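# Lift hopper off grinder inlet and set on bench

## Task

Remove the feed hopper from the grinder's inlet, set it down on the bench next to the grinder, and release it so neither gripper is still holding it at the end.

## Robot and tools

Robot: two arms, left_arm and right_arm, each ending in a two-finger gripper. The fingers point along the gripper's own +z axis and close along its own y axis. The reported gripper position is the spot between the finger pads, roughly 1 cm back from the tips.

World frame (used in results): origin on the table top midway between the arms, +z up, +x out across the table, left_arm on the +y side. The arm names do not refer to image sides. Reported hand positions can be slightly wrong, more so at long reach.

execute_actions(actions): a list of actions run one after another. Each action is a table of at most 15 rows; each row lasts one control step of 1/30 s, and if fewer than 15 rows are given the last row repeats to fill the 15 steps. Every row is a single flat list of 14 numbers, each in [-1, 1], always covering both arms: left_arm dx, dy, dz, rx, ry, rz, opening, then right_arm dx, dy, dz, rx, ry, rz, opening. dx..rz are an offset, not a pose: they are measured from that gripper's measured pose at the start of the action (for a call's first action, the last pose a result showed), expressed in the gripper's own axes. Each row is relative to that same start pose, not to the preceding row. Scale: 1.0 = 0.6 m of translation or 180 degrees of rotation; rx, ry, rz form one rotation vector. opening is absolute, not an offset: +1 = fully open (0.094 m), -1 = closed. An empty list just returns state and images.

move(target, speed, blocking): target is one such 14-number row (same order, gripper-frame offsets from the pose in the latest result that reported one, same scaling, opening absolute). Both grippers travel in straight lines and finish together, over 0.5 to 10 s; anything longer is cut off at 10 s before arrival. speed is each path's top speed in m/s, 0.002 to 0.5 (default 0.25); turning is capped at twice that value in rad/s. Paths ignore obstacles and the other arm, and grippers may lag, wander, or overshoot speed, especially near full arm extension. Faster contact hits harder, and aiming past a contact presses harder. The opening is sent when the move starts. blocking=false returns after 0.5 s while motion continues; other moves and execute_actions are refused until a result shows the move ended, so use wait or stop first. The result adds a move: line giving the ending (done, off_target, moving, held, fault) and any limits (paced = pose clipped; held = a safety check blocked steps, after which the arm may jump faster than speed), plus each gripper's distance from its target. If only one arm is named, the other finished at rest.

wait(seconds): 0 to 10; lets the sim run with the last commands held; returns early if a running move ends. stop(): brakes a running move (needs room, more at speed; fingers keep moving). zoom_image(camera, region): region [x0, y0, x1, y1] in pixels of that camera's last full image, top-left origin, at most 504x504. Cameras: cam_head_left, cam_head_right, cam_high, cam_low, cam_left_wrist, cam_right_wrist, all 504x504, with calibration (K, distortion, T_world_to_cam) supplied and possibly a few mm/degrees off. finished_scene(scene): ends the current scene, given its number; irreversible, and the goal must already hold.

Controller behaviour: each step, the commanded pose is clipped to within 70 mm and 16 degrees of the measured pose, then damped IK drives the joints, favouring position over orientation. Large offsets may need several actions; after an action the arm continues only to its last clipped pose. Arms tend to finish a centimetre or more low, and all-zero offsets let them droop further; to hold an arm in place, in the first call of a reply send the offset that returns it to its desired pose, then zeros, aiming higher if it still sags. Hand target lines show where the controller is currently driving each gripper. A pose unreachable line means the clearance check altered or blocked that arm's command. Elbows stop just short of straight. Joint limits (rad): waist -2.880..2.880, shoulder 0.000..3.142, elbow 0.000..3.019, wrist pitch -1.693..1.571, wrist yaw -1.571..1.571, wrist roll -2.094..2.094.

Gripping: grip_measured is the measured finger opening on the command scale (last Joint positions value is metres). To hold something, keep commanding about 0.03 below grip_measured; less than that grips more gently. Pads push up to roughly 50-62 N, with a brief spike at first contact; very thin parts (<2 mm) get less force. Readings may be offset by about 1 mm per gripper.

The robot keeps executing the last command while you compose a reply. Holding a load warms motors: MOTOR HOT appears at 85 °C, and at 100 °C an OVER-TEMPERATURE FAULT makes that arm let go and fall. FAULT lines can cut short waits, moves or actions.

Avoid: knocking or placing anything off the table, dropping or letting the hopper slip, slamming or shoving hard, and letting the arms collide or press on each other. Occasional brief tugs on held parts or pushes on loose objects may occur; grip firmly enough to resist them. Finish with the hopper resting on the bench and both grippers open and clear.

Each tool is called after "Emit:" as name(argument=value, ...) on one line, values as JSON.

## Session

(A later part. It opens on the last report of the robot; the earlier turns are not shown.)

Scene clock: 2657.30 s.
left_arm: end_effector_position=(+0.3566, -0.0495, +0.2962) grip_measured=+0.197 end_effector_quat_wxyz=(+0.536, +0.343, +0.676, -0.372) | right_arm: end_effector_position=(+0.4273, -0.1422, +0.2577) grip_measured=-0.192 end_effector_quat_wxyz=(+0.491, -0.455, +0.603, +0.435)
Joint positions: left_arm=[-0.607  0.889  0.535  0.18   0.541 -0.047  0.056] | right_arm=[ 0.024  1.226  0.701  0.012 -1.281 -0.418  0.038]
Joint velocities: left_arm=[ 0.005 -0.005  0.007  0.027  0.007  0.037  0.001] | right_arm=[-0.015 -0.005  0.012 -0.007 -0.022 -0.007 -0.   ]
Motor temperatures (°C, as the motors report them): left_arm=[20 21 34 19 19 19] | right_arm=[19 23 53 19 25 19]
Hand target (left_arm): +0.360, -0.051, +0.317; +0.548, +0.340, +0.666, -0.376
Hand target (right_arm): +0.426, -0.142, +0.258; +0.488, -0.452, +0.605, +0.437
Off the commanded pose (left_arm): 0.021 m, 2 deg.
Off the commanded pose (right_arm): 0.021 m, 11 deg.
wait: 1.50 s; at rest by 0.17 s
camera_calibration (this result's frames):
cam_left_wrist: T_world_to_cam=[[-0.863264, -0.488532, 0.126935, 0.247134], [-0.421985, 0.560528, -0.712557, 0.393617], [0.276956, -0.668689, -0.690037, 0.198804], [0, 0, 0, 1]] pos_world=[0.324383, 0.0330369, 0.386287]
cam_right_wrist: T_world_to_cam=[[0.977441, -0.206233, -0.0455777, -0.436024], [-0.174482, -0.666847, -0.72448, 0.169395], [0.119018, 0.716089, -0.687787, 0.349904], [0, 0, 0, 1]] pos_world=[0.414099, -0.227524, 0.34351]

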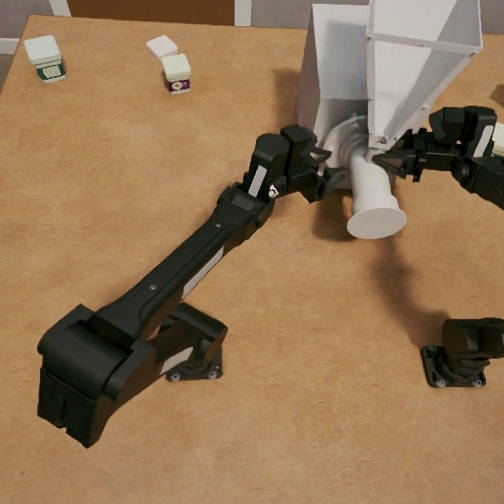

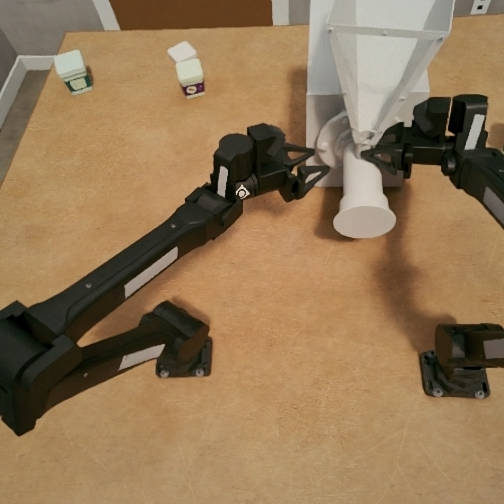

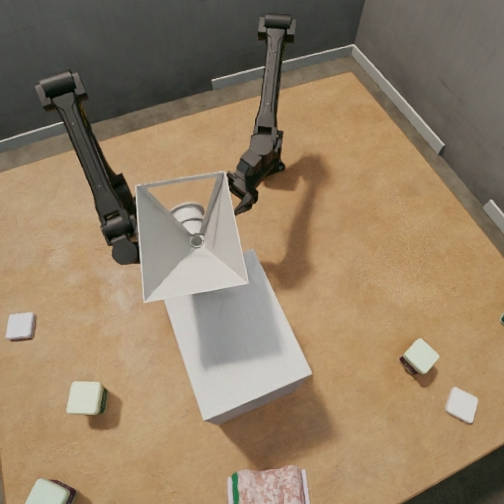

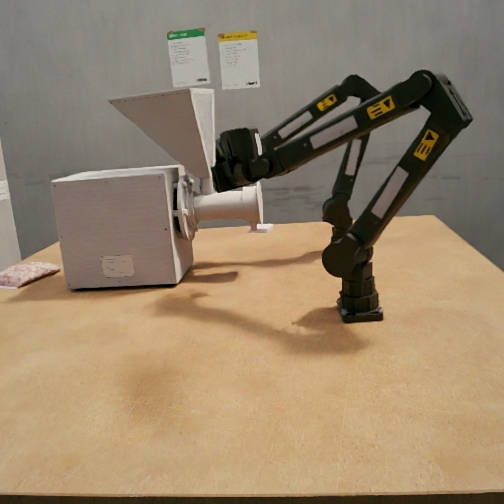

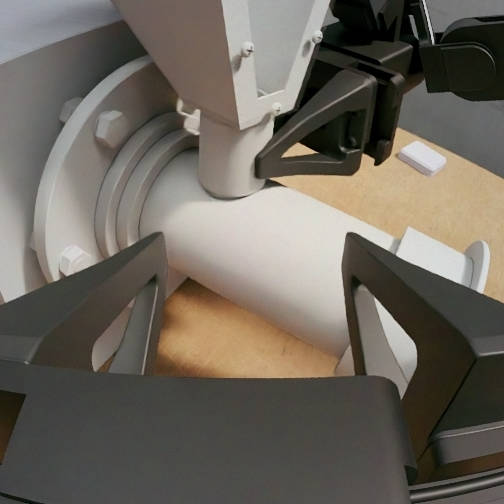

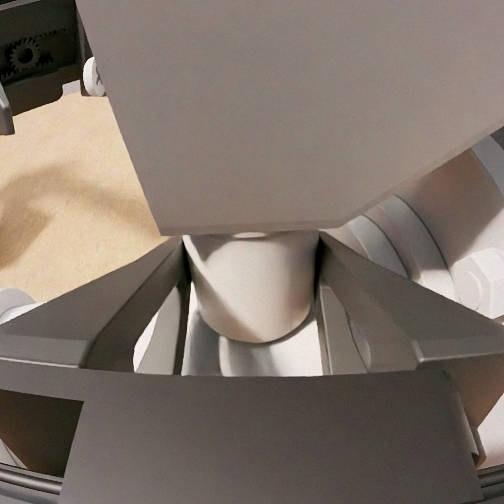

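Emit:
execute_actions(actions=[[[-0.035,0,0,0,-0.01,0,0.2,-0.02,0,0,0,0,0,-0.15],[-0.035,0,0,0,-0.01,0,0.2,-0.02,-0.005,0,0,0,0,0.0],[-0.035,0,0,0,-0.01,0,0.2,-0.02,-0.01,0,0,0,0,0.1],[-0.035,0,0,0,-0.01,0,0.2,-0.02,0.0,0,0,0,0,0.2],[-0.035,0,0,0,-0.01,0,0.2,-0.02,0.008,0,0,0,0,0.3],[-0.035,0,0,0,-0.01,0,0.2,-0.02,0.008,0,0,0,0,0.3],[-0.035,0,0,0,-0.01,0,0.2,-0.02,0.008,-0.02,0,0,0.01,0.3],[-0.035,0,0,0,-0.01,0,0.2,-0.02,0.008,-0.04,0,0,0.02,0.3],[-0.035,0,0,0,-0.01,0,0.2,-0.025,0.008,-0.06,0,0,0.03,0.3],[-0.035,0,0,0,-0.01,0,0.2,-0.025,0.008,-0.08,0,0,0.04,0.3],[-0.035,0,0,0,-0.01,0,0.2,-0.03,0.008,-0.10,0,0,0.05,0.3],[-0.035,0,0,0,-0.01,0,0.2,-0.03,0.008,-0.115,0,0,0.05,0.3]]])

Emit:
wait(seconds=1)

Scene clock: 2676.30 s.
left_arm: end_effector_position=(+0.3566, -0.0495, +0.2962) grip_measured=+0.197 end_effector_quat_wxyz=(+0.534, +0.341, +0.677, -0.374) | right_arm: end_effector_position=(+0.4153, -0.1515, +0.2653) grip_measured=+0.298 end_effector_quat_wxyz=(+0.476, -0.440, +0.609, +0.457)
Joint positions: left_arm=[-0.607  0.889  0.535  0.18   0.541 -0.054  0.056] | right_arm=[-0.004  1.189  0.699 -0.077 -1.326 -0.415  0.061]
Joint velocities: left_arm=[-0.005 -0.015 -0.012 -0.002 -0.095 -0.007 -0.   ] | right_arm=[ 0.044 -0.015 -0.017 -0.017 -0.051  0.037  0.001]
Motor temperatures (°C, as the motors report them): left_arm=[20 21 34 19 19 19] | right_arm=[19 23 48 19 23 19]
Hand target (left_arm): +0.360, -0.051, +0.317; +0.546, +0.337, +0.667, -0.378
Hand target (right_arm): +0.416, -0.147, +0.263; +0.474, -0.444, +0.607, +0.458
Off the commanded pose (left_arm): 0.021 m, 2 deg.
Off the commanded pose (right_arm): 0.058 m, 6 deg.
pose unreachable (right arm): on one or more control steps of this call, first in action 0 (counted from 0), this arm could not follow its commanded pose, so it was not sent that pose on those steps. On the call's last step it was still not sent that pose. It may still have moved: this result reports where it is.
cause: the commanded pose would bring two parts of the arm too close to each other (its wrist (the part past joint 4) and its wrist camera, with joints 5 (wrist yaw) and 6 (wrist roll) between them).
camera_calibration (this result's frames):
cam_left_wrist: T_world_to_cam=[[-0.861985, -0.488994, 0.133666, 0.244662], [-0.426814, 0.557801, -0.71182, 0.394986], [0.273517, -0.670629, -0.689525, 0.199782], [0, 0, 0, 1]] pos_world=[0.324836, 0.0332942, 0.386211]
cam_right_wrist: T_world_to_cam=[[0.975166, -0.194532, -0.105871, -0.407205], [-0.209293, -0.653062, -0.727809, 0.184038], [0.0724421, 0.731893, -0.677558, 0.382323], [0, 0, 0, 1]] pos_world=[0.407914, -0.238846, 0.349879]

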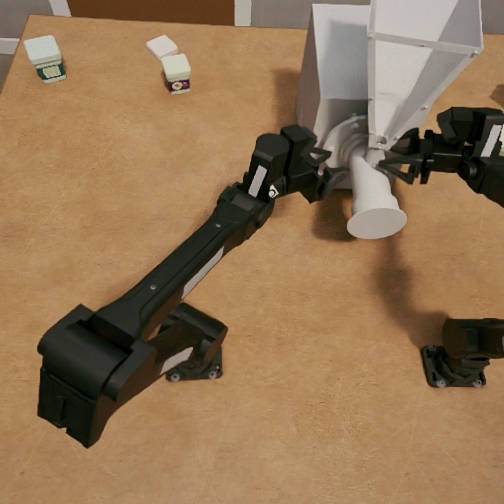

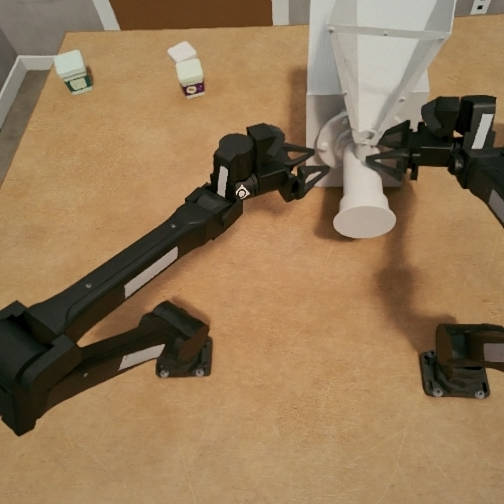

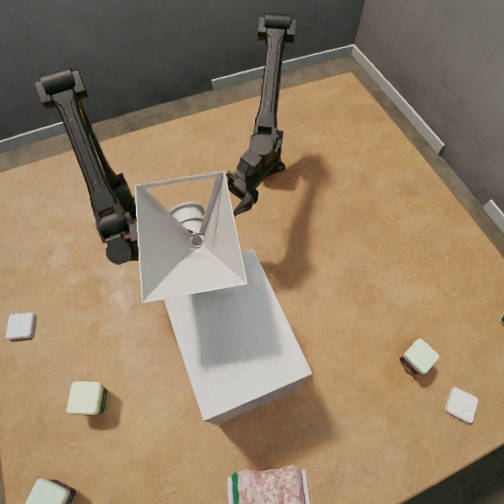

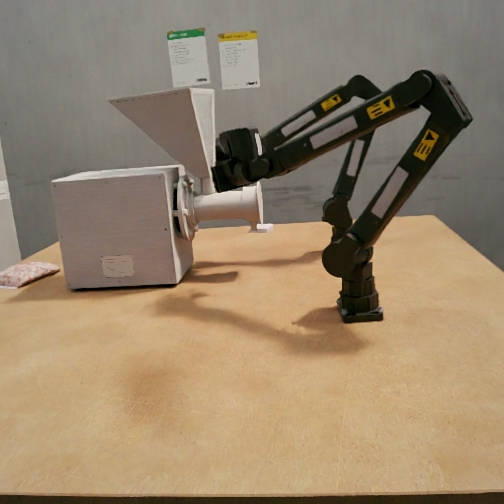

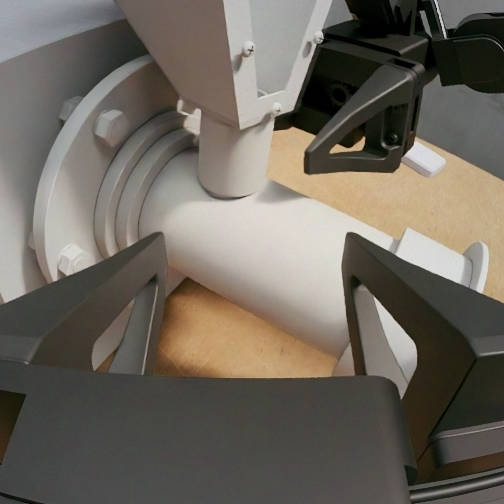

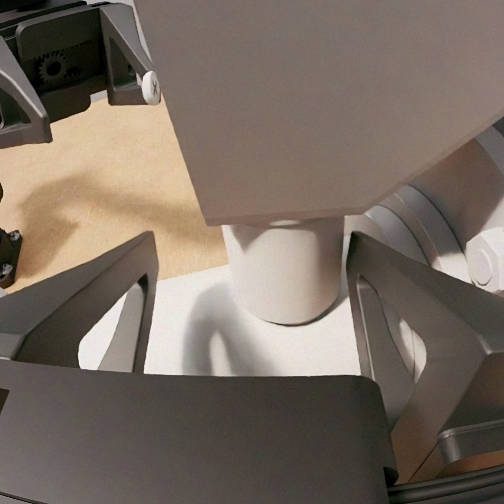

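Scene clock: 2677.30 s.
left_arm: end_effector_position=(+0.3566, -0.0495, +0.2962) grip_measured=+0.197 end_effector_quat_wxyz=(+0.534, +0.340, +0.677, -0.374) | right_arm: end_effector_position=(+0.4150, -0.1508, +0.2653) grip_measured=+0.298 end_effector_quat_wxyz=(+0.476, -0.441, +0.609, +0.457)
Joint positions: left_arm=[-0.607  0.889  0.535  0.18   0.541 -0.055  0.056] | right_arm=[-0.002  1.189  0.699 -0.077 -1.326 -0.415  0.061]
Joint velocities: left_arm=[-0.005 -0.005 -0.012  0.007 -0.007 -0.022  0.   ] | right_arm=[-0.005  0.015  0.002 -0.007 -0.007 -0.051  0.   ]
Motor temperatures (°C, as the motors report them): left_arm=[20 21 34 19 19 19] | right_arm=[19 23 48 19 23 19]
Hand target (left_arm): +0.360, -0.051, +0.317; +0.546, +0.337, +0.667, -0.378
Hand target (right_arm): +0.416, -0.147, +0.263; +0.474, -0.444, +0.607, +0.458
Off the commanded pose (left_arm): 0.021 m, 2 deg.
Off the commanded pose (right_arm): 0.059 m, 6 deg.
wait: 1.00 s; at rest by 0.17 s
camera_calibration (this result's frames):
cam_left_wrist: T_world_to_cam=[[-0.861913, -0.489019, 0.134039, 0.244524], [-0.427082, 0.557649, -0.711778, 0.395062], [0.273327, -0.670737, -0.689496, 0.199836], [0, 0, 0, 1]] pos_world=[0.324862, 0.0333085, 0.386207]
cam_right_wrist: T_world_to_cam=[[0.975535, -0.192672, -0.105871, -0.40661], [-0.208047, -0.65346, -0.727809, 0.183856], [0.071046, 0.73203, -0.677558, 0.382426], [0, 0, 0, 1]] pos_world=[0.407743, -0.238147, 0.349879]

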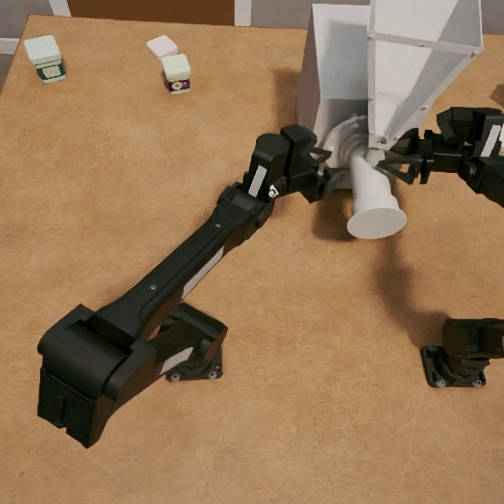

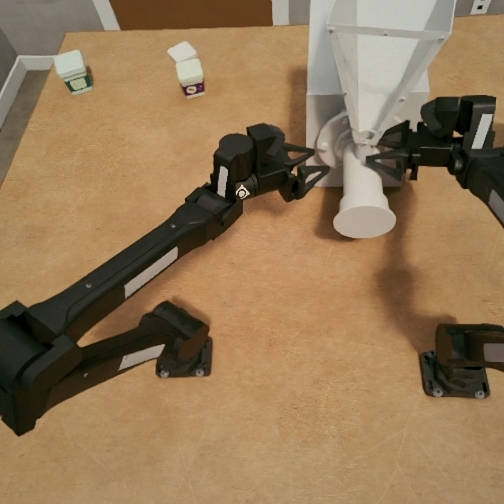

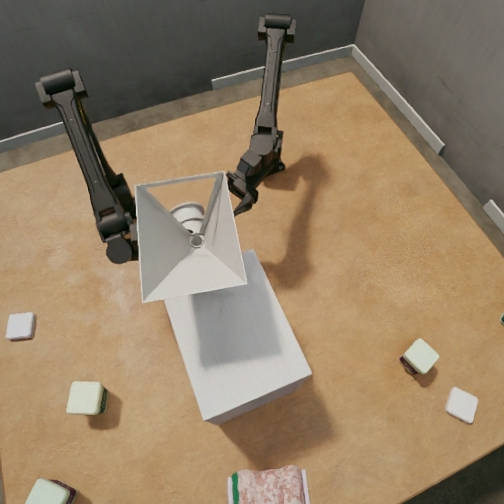

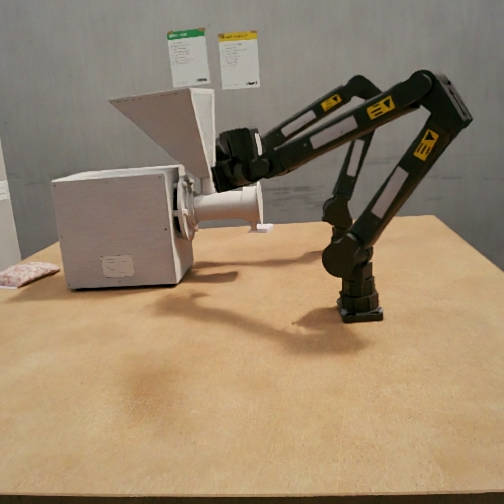

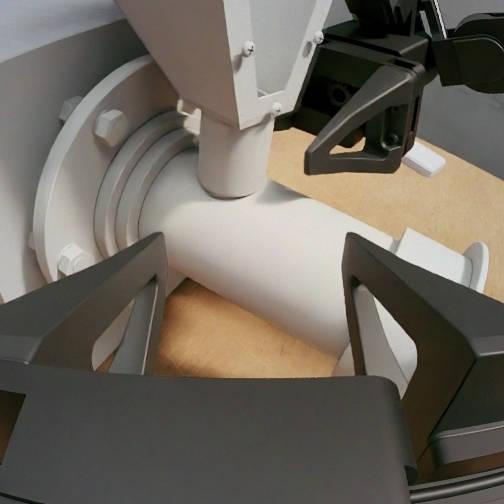

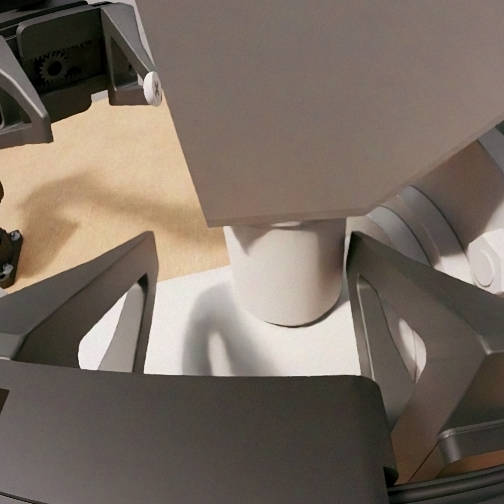

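Emit:
move(target=[-0.035,0,0,0,-0.01,0,0.2,-0.035,0.0,-0.08,0.07,0,0,0.3], speed=0.08)

Scene clock: 2701.63 s.
left_arm: end_effector_position=(+0.3558, -0.0491, +0.2933) grip_measured=+0.197 end_effector_quat_wxyz=(+0.531, +0.338, +0.680, -0.376) | right_arm: end_effector_position=(+0.4094, -0.1918, +0.2928) grip_measured=+0.298 end_effector_quat_wxyz=(+0.522, -0.394, +0.650, +0.388)
Joint positions: left_arm=[-0.607  0.889  0.53   0.18   0.541 -0.061  0.056] | right_arm=[-0.099  1.02   0.655 -0.097 -1.217 -0.342  0.061]
Joint velocities: left_arm=[ 0.005  0.005 -0.007 -0.017 -0.007  0.007  0.   ] | right_arm=[-0.005 -0.005 -0.002 -0.012 -0.095 -0.037 -0.   ]
Motor temperatures (°C, as the motors report them): left_arm=[20 21 34 19 19 19] | right_arm=[19 22 46 19 22 19]
Hand target (left_arm): +0.360, -0.050, +0.317; +0.545, +0.335, +0.668, -0.380
Hand target (right_arm): +0.409, -0.195, +0.292; +0.521, -0.386, +0.655, +0.388
Off the commanded pose (left_arm): 0.024 m, 2 deg.
Off the commanded pose (right_arm): 0.004 m, 1 deg.
move: off_target (left_arm)
camera_calibration (this result's frames):
cam_left_wrist: T_world_to_cam=[[-0.860059, -0.489789, 0.142846, 0.2412], [-0.434673, 0.556847, -0.7078, 0.393967], [0.267129, -0.670842, -0.691819, 0.201241], [0, 0, 0, 1]] pos_world=[0.324936, 0.0337587, 0.383618]
cam_right_wrist: T_world_to_cam=[[0.919535, -0.388106, -0.0618883, -0.433559], [-0.312493, -0.626527, -0.714011, 0.219835], [0.238337, 0.675898, -0.697393, 0.358011], [0, 0, 0, 1]] pos_world=[0.382042, -0.272513, 0.379807]

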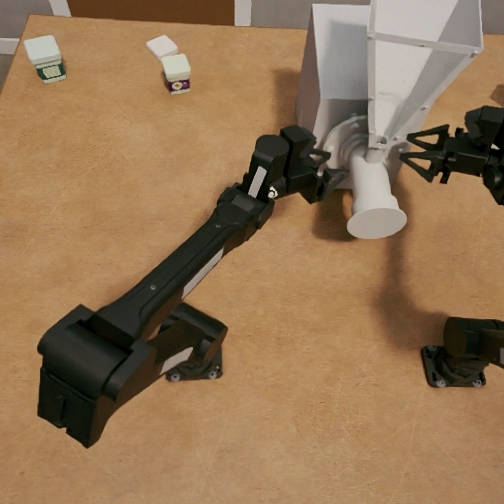

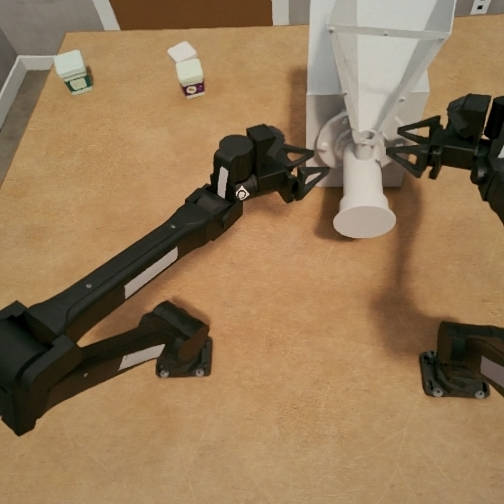

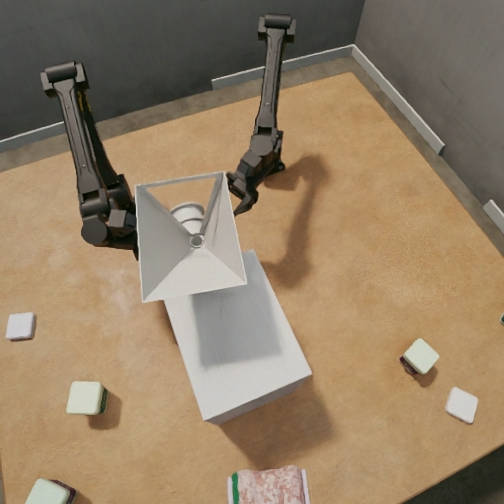

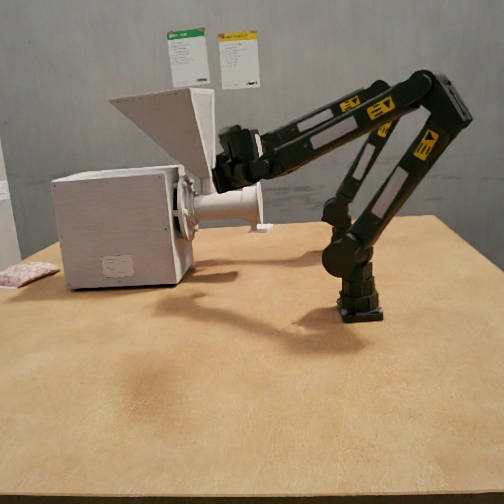

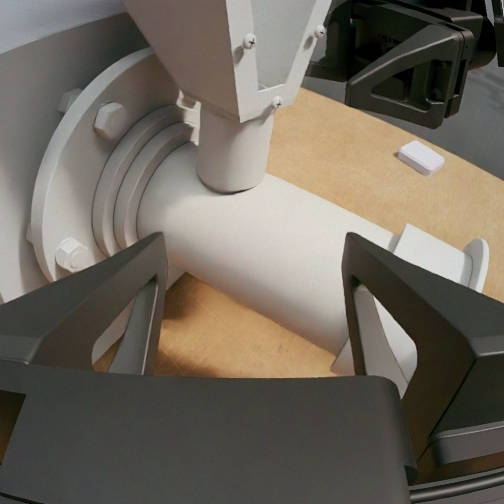

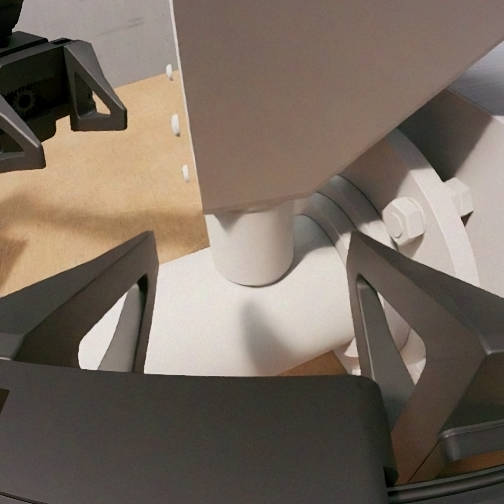

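Emit:
move(target=[-0.04,0,-0.10,0,-0.01,0,0.2,0.0192,0.1308,0.0411,0.3707,-0.0025,0.0419,0.3], speed=0.12)

Scene clock: 2726.30 s.
left_arm: end_effector_position=(+0.3304, -0.0029, +0.3189) grip_measured=+0.197 end_effector_quat_wxyz=(+0.534, +0.333, +0.675, -0.386) | right_arm: end_effector_position=(+0.3429, -0.1442, +0.2739) grip_measured=+0.298 end_effector_quat_wxyz=(+0.629, -0.006, +0.777, -0.011)
Joint positions: left_arm=[-0.48   0.696  0.508  0.018  0.674 -0.061  0.056] | right_arm=[ 0.919  0.75   0.477 -0.081  0.928  0.263  0.061]
Joint velocities: left_arm=[-0.005 -0.005 -0.012 -0.002  0.066 -0.037  0.001] | right_arm=[ 0.005  0.005  0.002 -0.002 -0.022  0.051 -0.001]
Motor temperatures (°C, as the motors report them): left_arm=[20 21 34 19 19 19] | right_arm=[19 22 46 19 21 19]
Hand target (left_arm): +0.332, +0.001, +0.325; +0.542, +0.332, +0.672, -0.381
Hand target (right_arm): +0.345, -0.138, +0.283; +0.629, -0.007, +0.777, -0.009
Off the commanded pose (left_arm): 0.009 m, 1 deg.
Off the commanded pose (right_arm): 0.012 m, 1 deg.
move: off_target (right_arm)
camera_calibration (this result's frames):
cam_left_wrist: T_world_to_cam=[[-0.862094, -0.481865, 0.156845, 0.234486], [-0.433427, 0.540785, -0.720897, 0.378998], [0.262555, -0.689462, -0.67506, 0.252868], [0, 0, 0, 1]] pos_world=[0.300025, 0.082377, 0.407142]
cam_right_wrist: T_world_to_cam=[[-0.000120455, -0.998485, 0.0550285, -0.159771], [-0.736343, -0.0371442, -0.675588, 0.435137], [0.676608, -0.0406013, -0.735223, 0.0851986], [0, 0, 0, 1]] pos_world=[0.262745, -0.139907, 0.365405]

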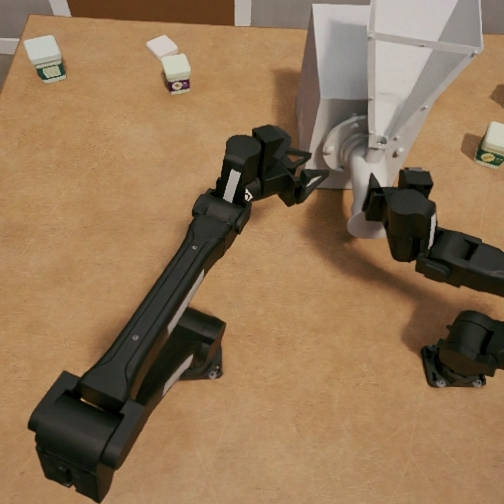

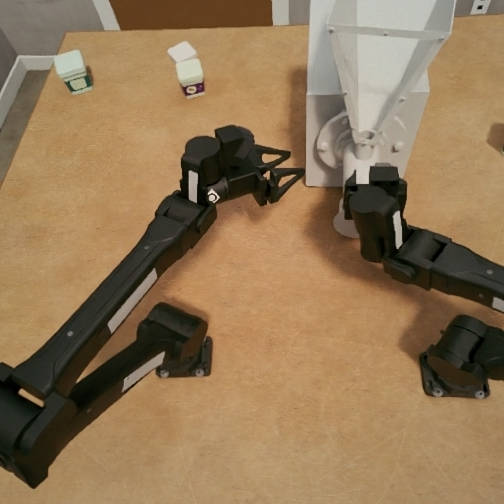

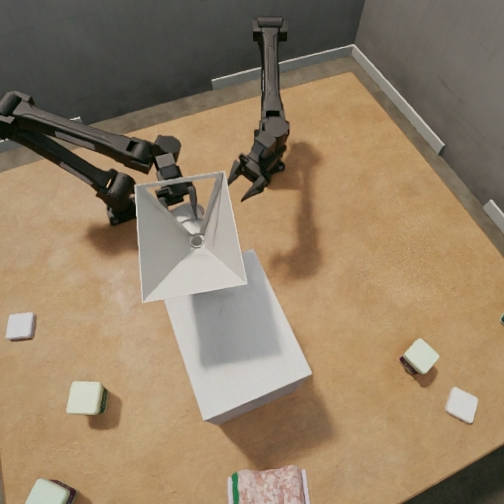

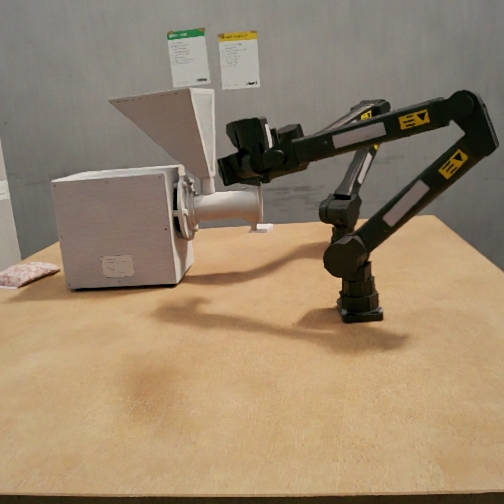

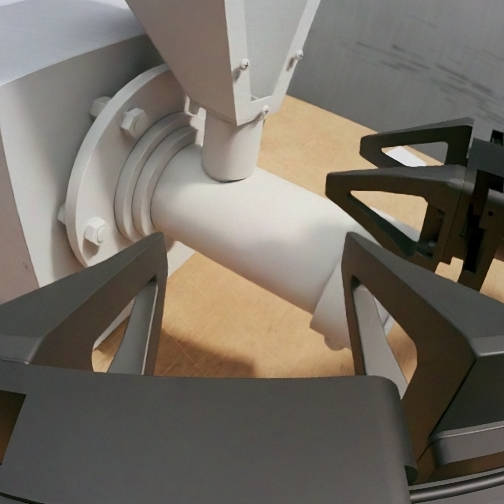

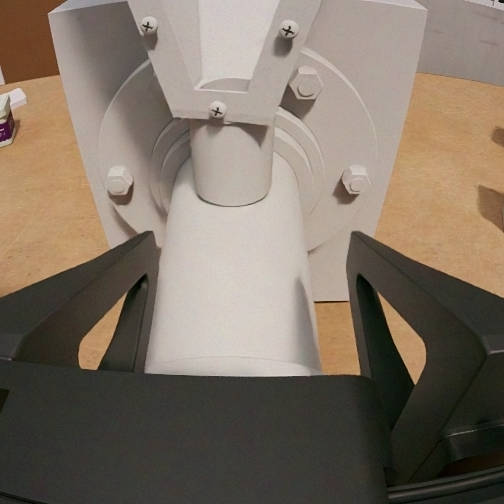

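Emit:
move(target=[-0.02,0,0,0,0,0,0.2,-0.010,0.0113,0.095,0,0.017,0.006,0.3], speed=0.07)

Scene clock: 2759.50 s.
left_arm: end_effector_position=(+0.3290, -0.0024, +0.3113) grip_measured=+0.197 end_effector_quat_wxyz=(+0.523, +0.330, +0.684, -0.387) | right_arm: end_effector_position=(+0.3525, -0.1363, +0.2685) grip_measured=+0.300 end_effector_quat_wxyz=(+0.618, -0.022, +0.786, +0.020)
Joint positions: left_arm=[-0.48   0.696  0.505 -0.008  0.674 -0.061  0.056] | right_arm=[ 0.871  0.766  0.48  -0.063  0.811  0.262  0.061]
Joint velocities: left_arm=[-0.015  0.005  0.002  0.007 -0.037 -0.022 -0.   ] | right_arm=[-0.005 -0.005 -0.012 -0.017  0.066 -0.007  0.002]
Motor temperatures (°C, as the motors report them): left_arm=[20 21 33 19 19 19] | right_arm=[19 22 48 19 21 19]
Hand target (left_arm): +0.332, -0.003, +0.331; +0.534, +0.333, +0.675, -0.386
Hand target (right_arm): +0.391, -0.143, +0.267; +0.607, +0.003, +0.795, -0.003
Off the commanded pose (left_arm): 0.020 m, 2 deg.
Off the commanded pose (right_arm): 0.047 m, 4 deg.
move: off_target (left_arm, right_arm)
camera_calibration (this result's frames):
cam_left_wrist: T_world_to_cam=[[-0.857493, -0.483822, 0.174992, 0.227643], [-0.45316, 0.549181, -0.702173, 0.373328], [0.243624, -0.681407, -0.690168, 0.259423], [0, 0, 0, 1]] pos_world=[0.301178, 0.0818866, 0.40135]
cam_right_wrist: T_world_to_cam=[[0.0640313, -0.997579, 0.0271392, -0.166586], [-0.752276, -0.0661196, -0.655522, 0.43515], [0.655729, 0.0215577, -0.754689, 0.096137], [0, 0, 0, 1]] pos_world=[0.27498, -0.139483, 0.362324]

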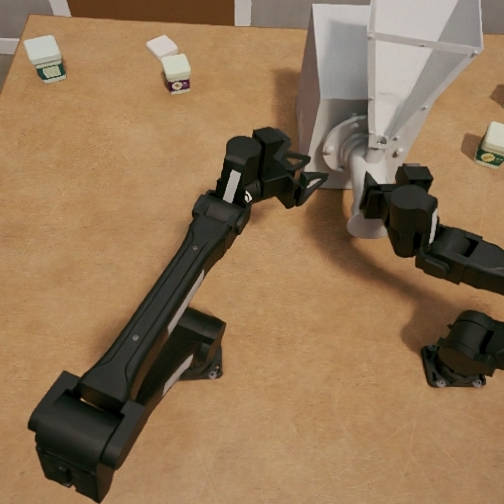

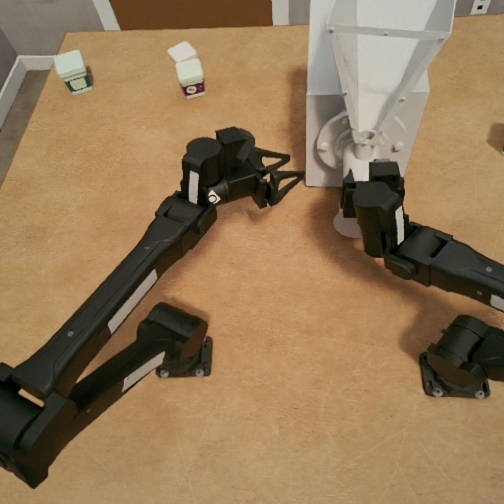

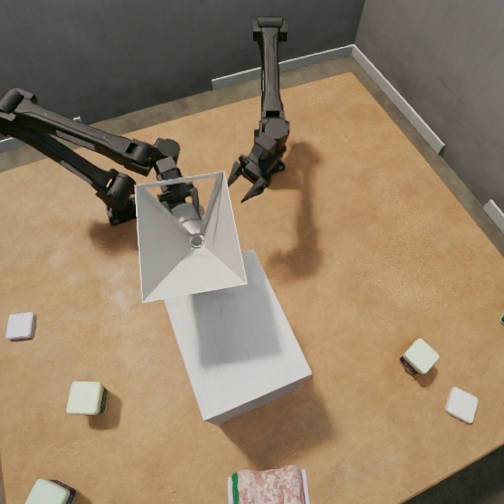

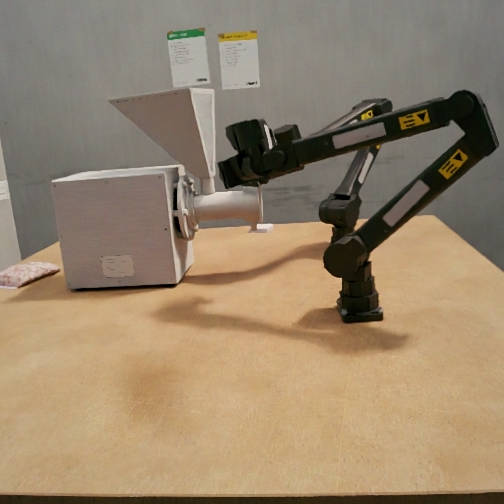

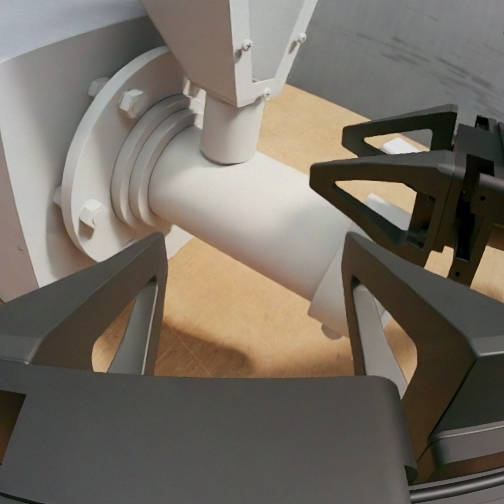

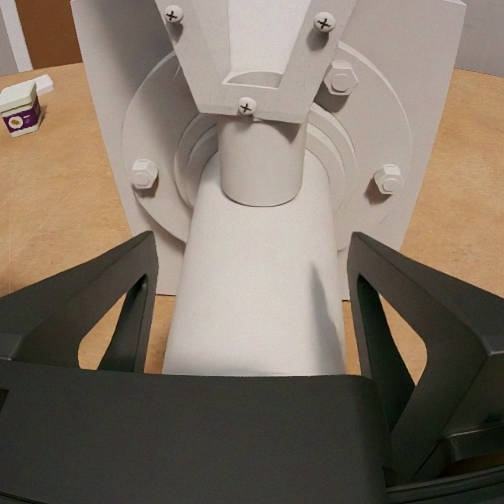

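Emit:
move(target=[-0.035,0,0,0,-0.01,0,0.2,-0.025,0.0,-0.02,0.019,0.083,0,0.3], speed=0.07)

Scene clock: 2781.87 s.
left_arm: end_effector_position=(+0.3284, -0.0021, +0.3077) grip_measured=+0.197 end_effector_quat_wxyz=(+0.518, +0.326, +0.688, -0.390) | right_arm: end_effector_position=(+0.3353, -0.1457, +0.2587) grip_measured=+0.300 end_effector_quat_wxyz=(+0.499, -0.021, +0.866, -0.022)
Joint positions: left_arm=[-0.48   0.696  0.498 -0.009  0.674 -0.074  0.056] | right_arm=[ 0.878  0.79   0.656 -0.634  0.766  0.521  0.061]
Joint velocities: left_arm=[ 0.005  0.015 -0.007 -0.007 -0.007 -0.022  0.   ] | right_arm=[-0.005 -0.005 -0.002  0.002  0.037 -0.037 -0.   ]
Motor temperatures (°C, as the motors report them): left_arm=[20 21 34 19 19 19] | right_arm=[19 22 51 19 22 19]
Hand target (left_arm): +0.333, -0.003, +0.331; +0.533, +0.324, +0.676, -0.392
Hand target (right_arm): +0.342, -0.139, +0.286; +0.510, -0.006, +0.860, -0.005
Off the commanded pose (left_arm): 0.025 m, 2 deg.
Off the commanded pose (right_arm): 0.030 m, 3 deg.
move: off_target (left_arm, right_arm)
camera_calibration (this result's frames):
cam_left_wrist: T_world_to_cam=[[-0.853519, -0.484906, 0.190713, 0.221696], [-0.465846, 0.546152, -0.696208, 0.372659], [0.233437, -0.68307, -0.692042, 0.261205], [0, 0, 0, 1]] pos_world=[0.301848, 0.0823945, 0.397933]
cam_right_wrist: T_world_to_cam=[[0.0277463, -0.995743, 0.0878974, -0.177925], [-0.909096, -0.0616998, -0.411992, 0.405404], [0.415662, -0.0684759, -0.906938, 0.207013], [0, 0, 0, 1]] pos_world=[0.287441, -0.137979, 0.370411]

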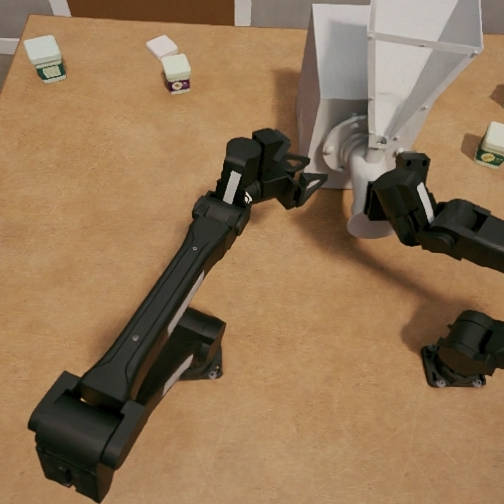

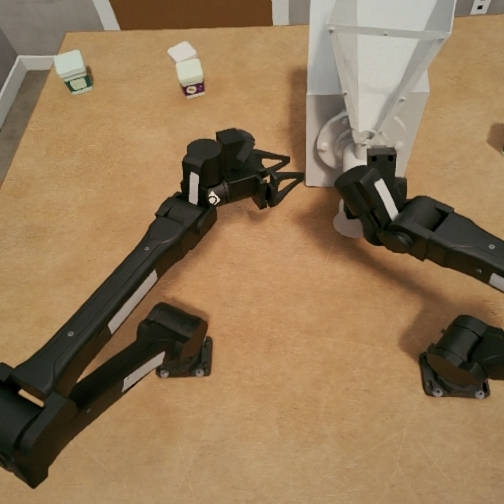

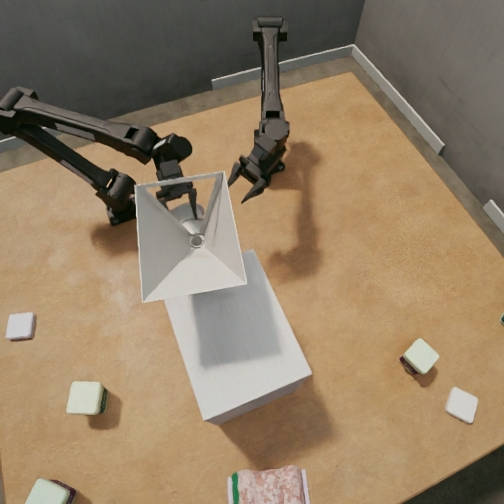

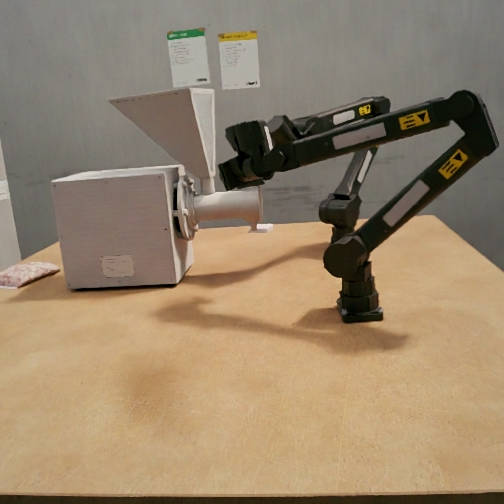

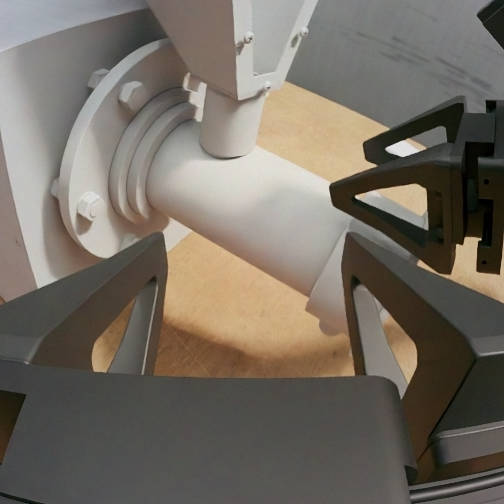

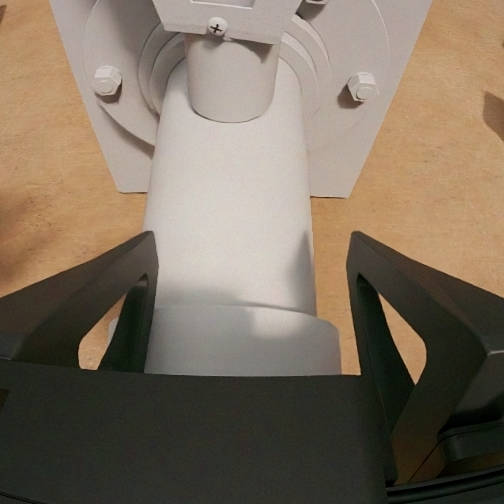

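Emit:
move(target=[-0.04,0,0,0,-0.01,0,0.2,-0.1041,0.0100,0.0645,0.0,0.0,0.022,0.3], speed=0.07)

Scene clock: 2794.33 s.
left_arm: end_effector_position=(+0.3279, -0.0019, +0.3055) grip_measured=+0.197 end_effector_quat_wxyz=(+0.514, +0.321, +0.692, -0.393) | right_arm: end_effector_position=(+0.3872, -0.1458, +0.2628) grip_measured=+0.300 end_effector_quat_wxyz=(+0.479, -0.001, +0.877, -0.021)
Joint positions: left_arm=[-0.48   0.696  0.495 -0.009  0.674 -0.086  0.056] | right_arm=[ 0.723  0.915  0.74  -0.567  0.646  0.46   0.061]
Joint velocities: left_arm=[-0.005 -0.015 -0.022 -0.002 -0.037  0.007 -0.001] | right_arm=[-0.005 -0.005  0.007  0.002 -0.081 -0.022 -0.   ]
Motor temperatures (°C, as the motors report them): left_arm=[20 21 34 19 19 19] | right_arm=[19 22 51 19 22 19]
Hand target (left_arm): +0.333, -0.003, +0.331; +0.528, +0.320, +0.680, -0.395
Hand target (right_arm): +0.398, -0.139, +0.293; +0.499, +0.009, +0.866, -0.004
Off the commanded pose (left_arm): 0.026 m, 2 deg.
Off the commanded pose (right_arm): 0.034 m, 3 deg.
move: off_target (left_arm, right_arm)
camera_calibration (this result's frames):
cam_left_wrist: T_world_to_cam=[[-0.849759, -0.485772, 0.20478, 0.216314], [-0.476757, 0.542374, -0.691761, 0.373045], [0.224971, -0.68546, -0.692482, 0.262804], [0, 0, 0, 1]] pos_world=[0.302543, 0.0828914, 0.395749]
cam_right_wrist: T_world_to_cam=[[-0.00358511, -0.997914, 0.0644603, -0.161813], [-0.928158, -0.0206698, -0.371612, 0.457015], [0.372169, -0.0611616, -0.926147, 0.212062], [0, 0, 0, 1]] pos_world=[0.344679, -0.139059, 0.376664]

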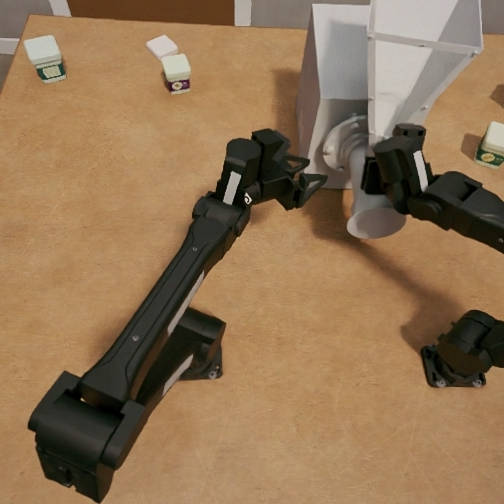

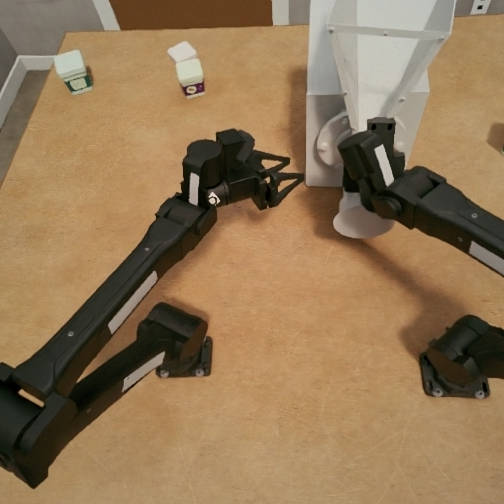

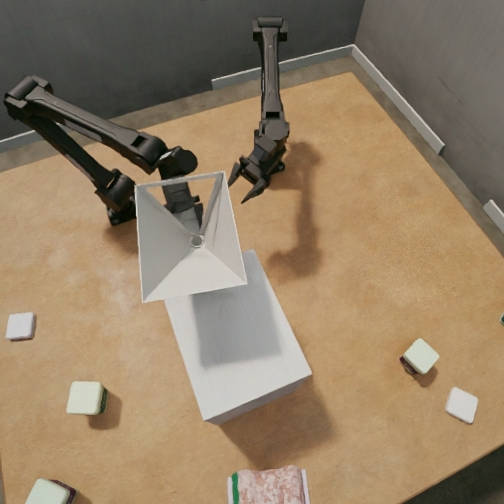

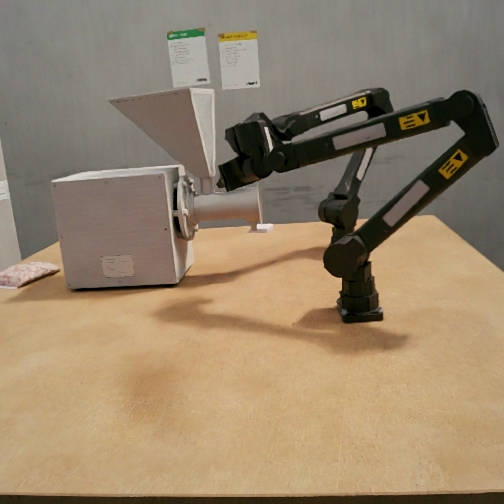

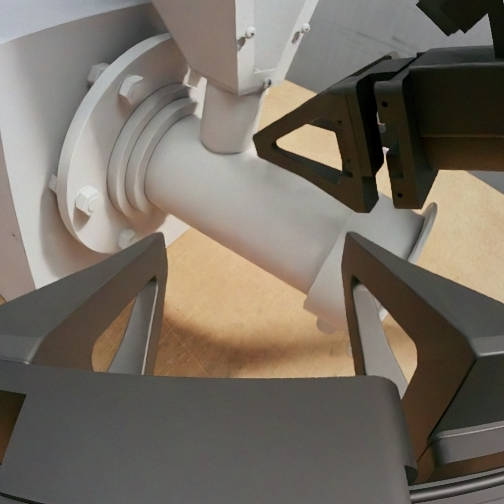

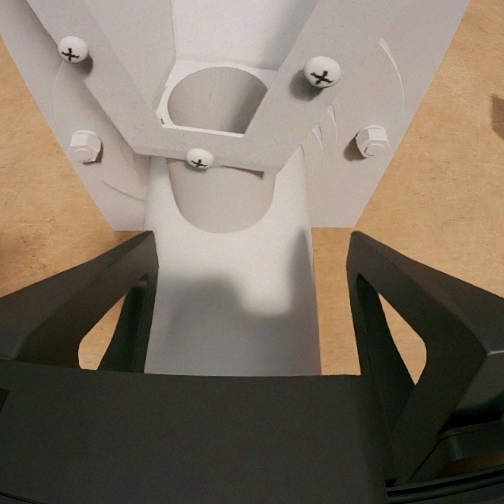

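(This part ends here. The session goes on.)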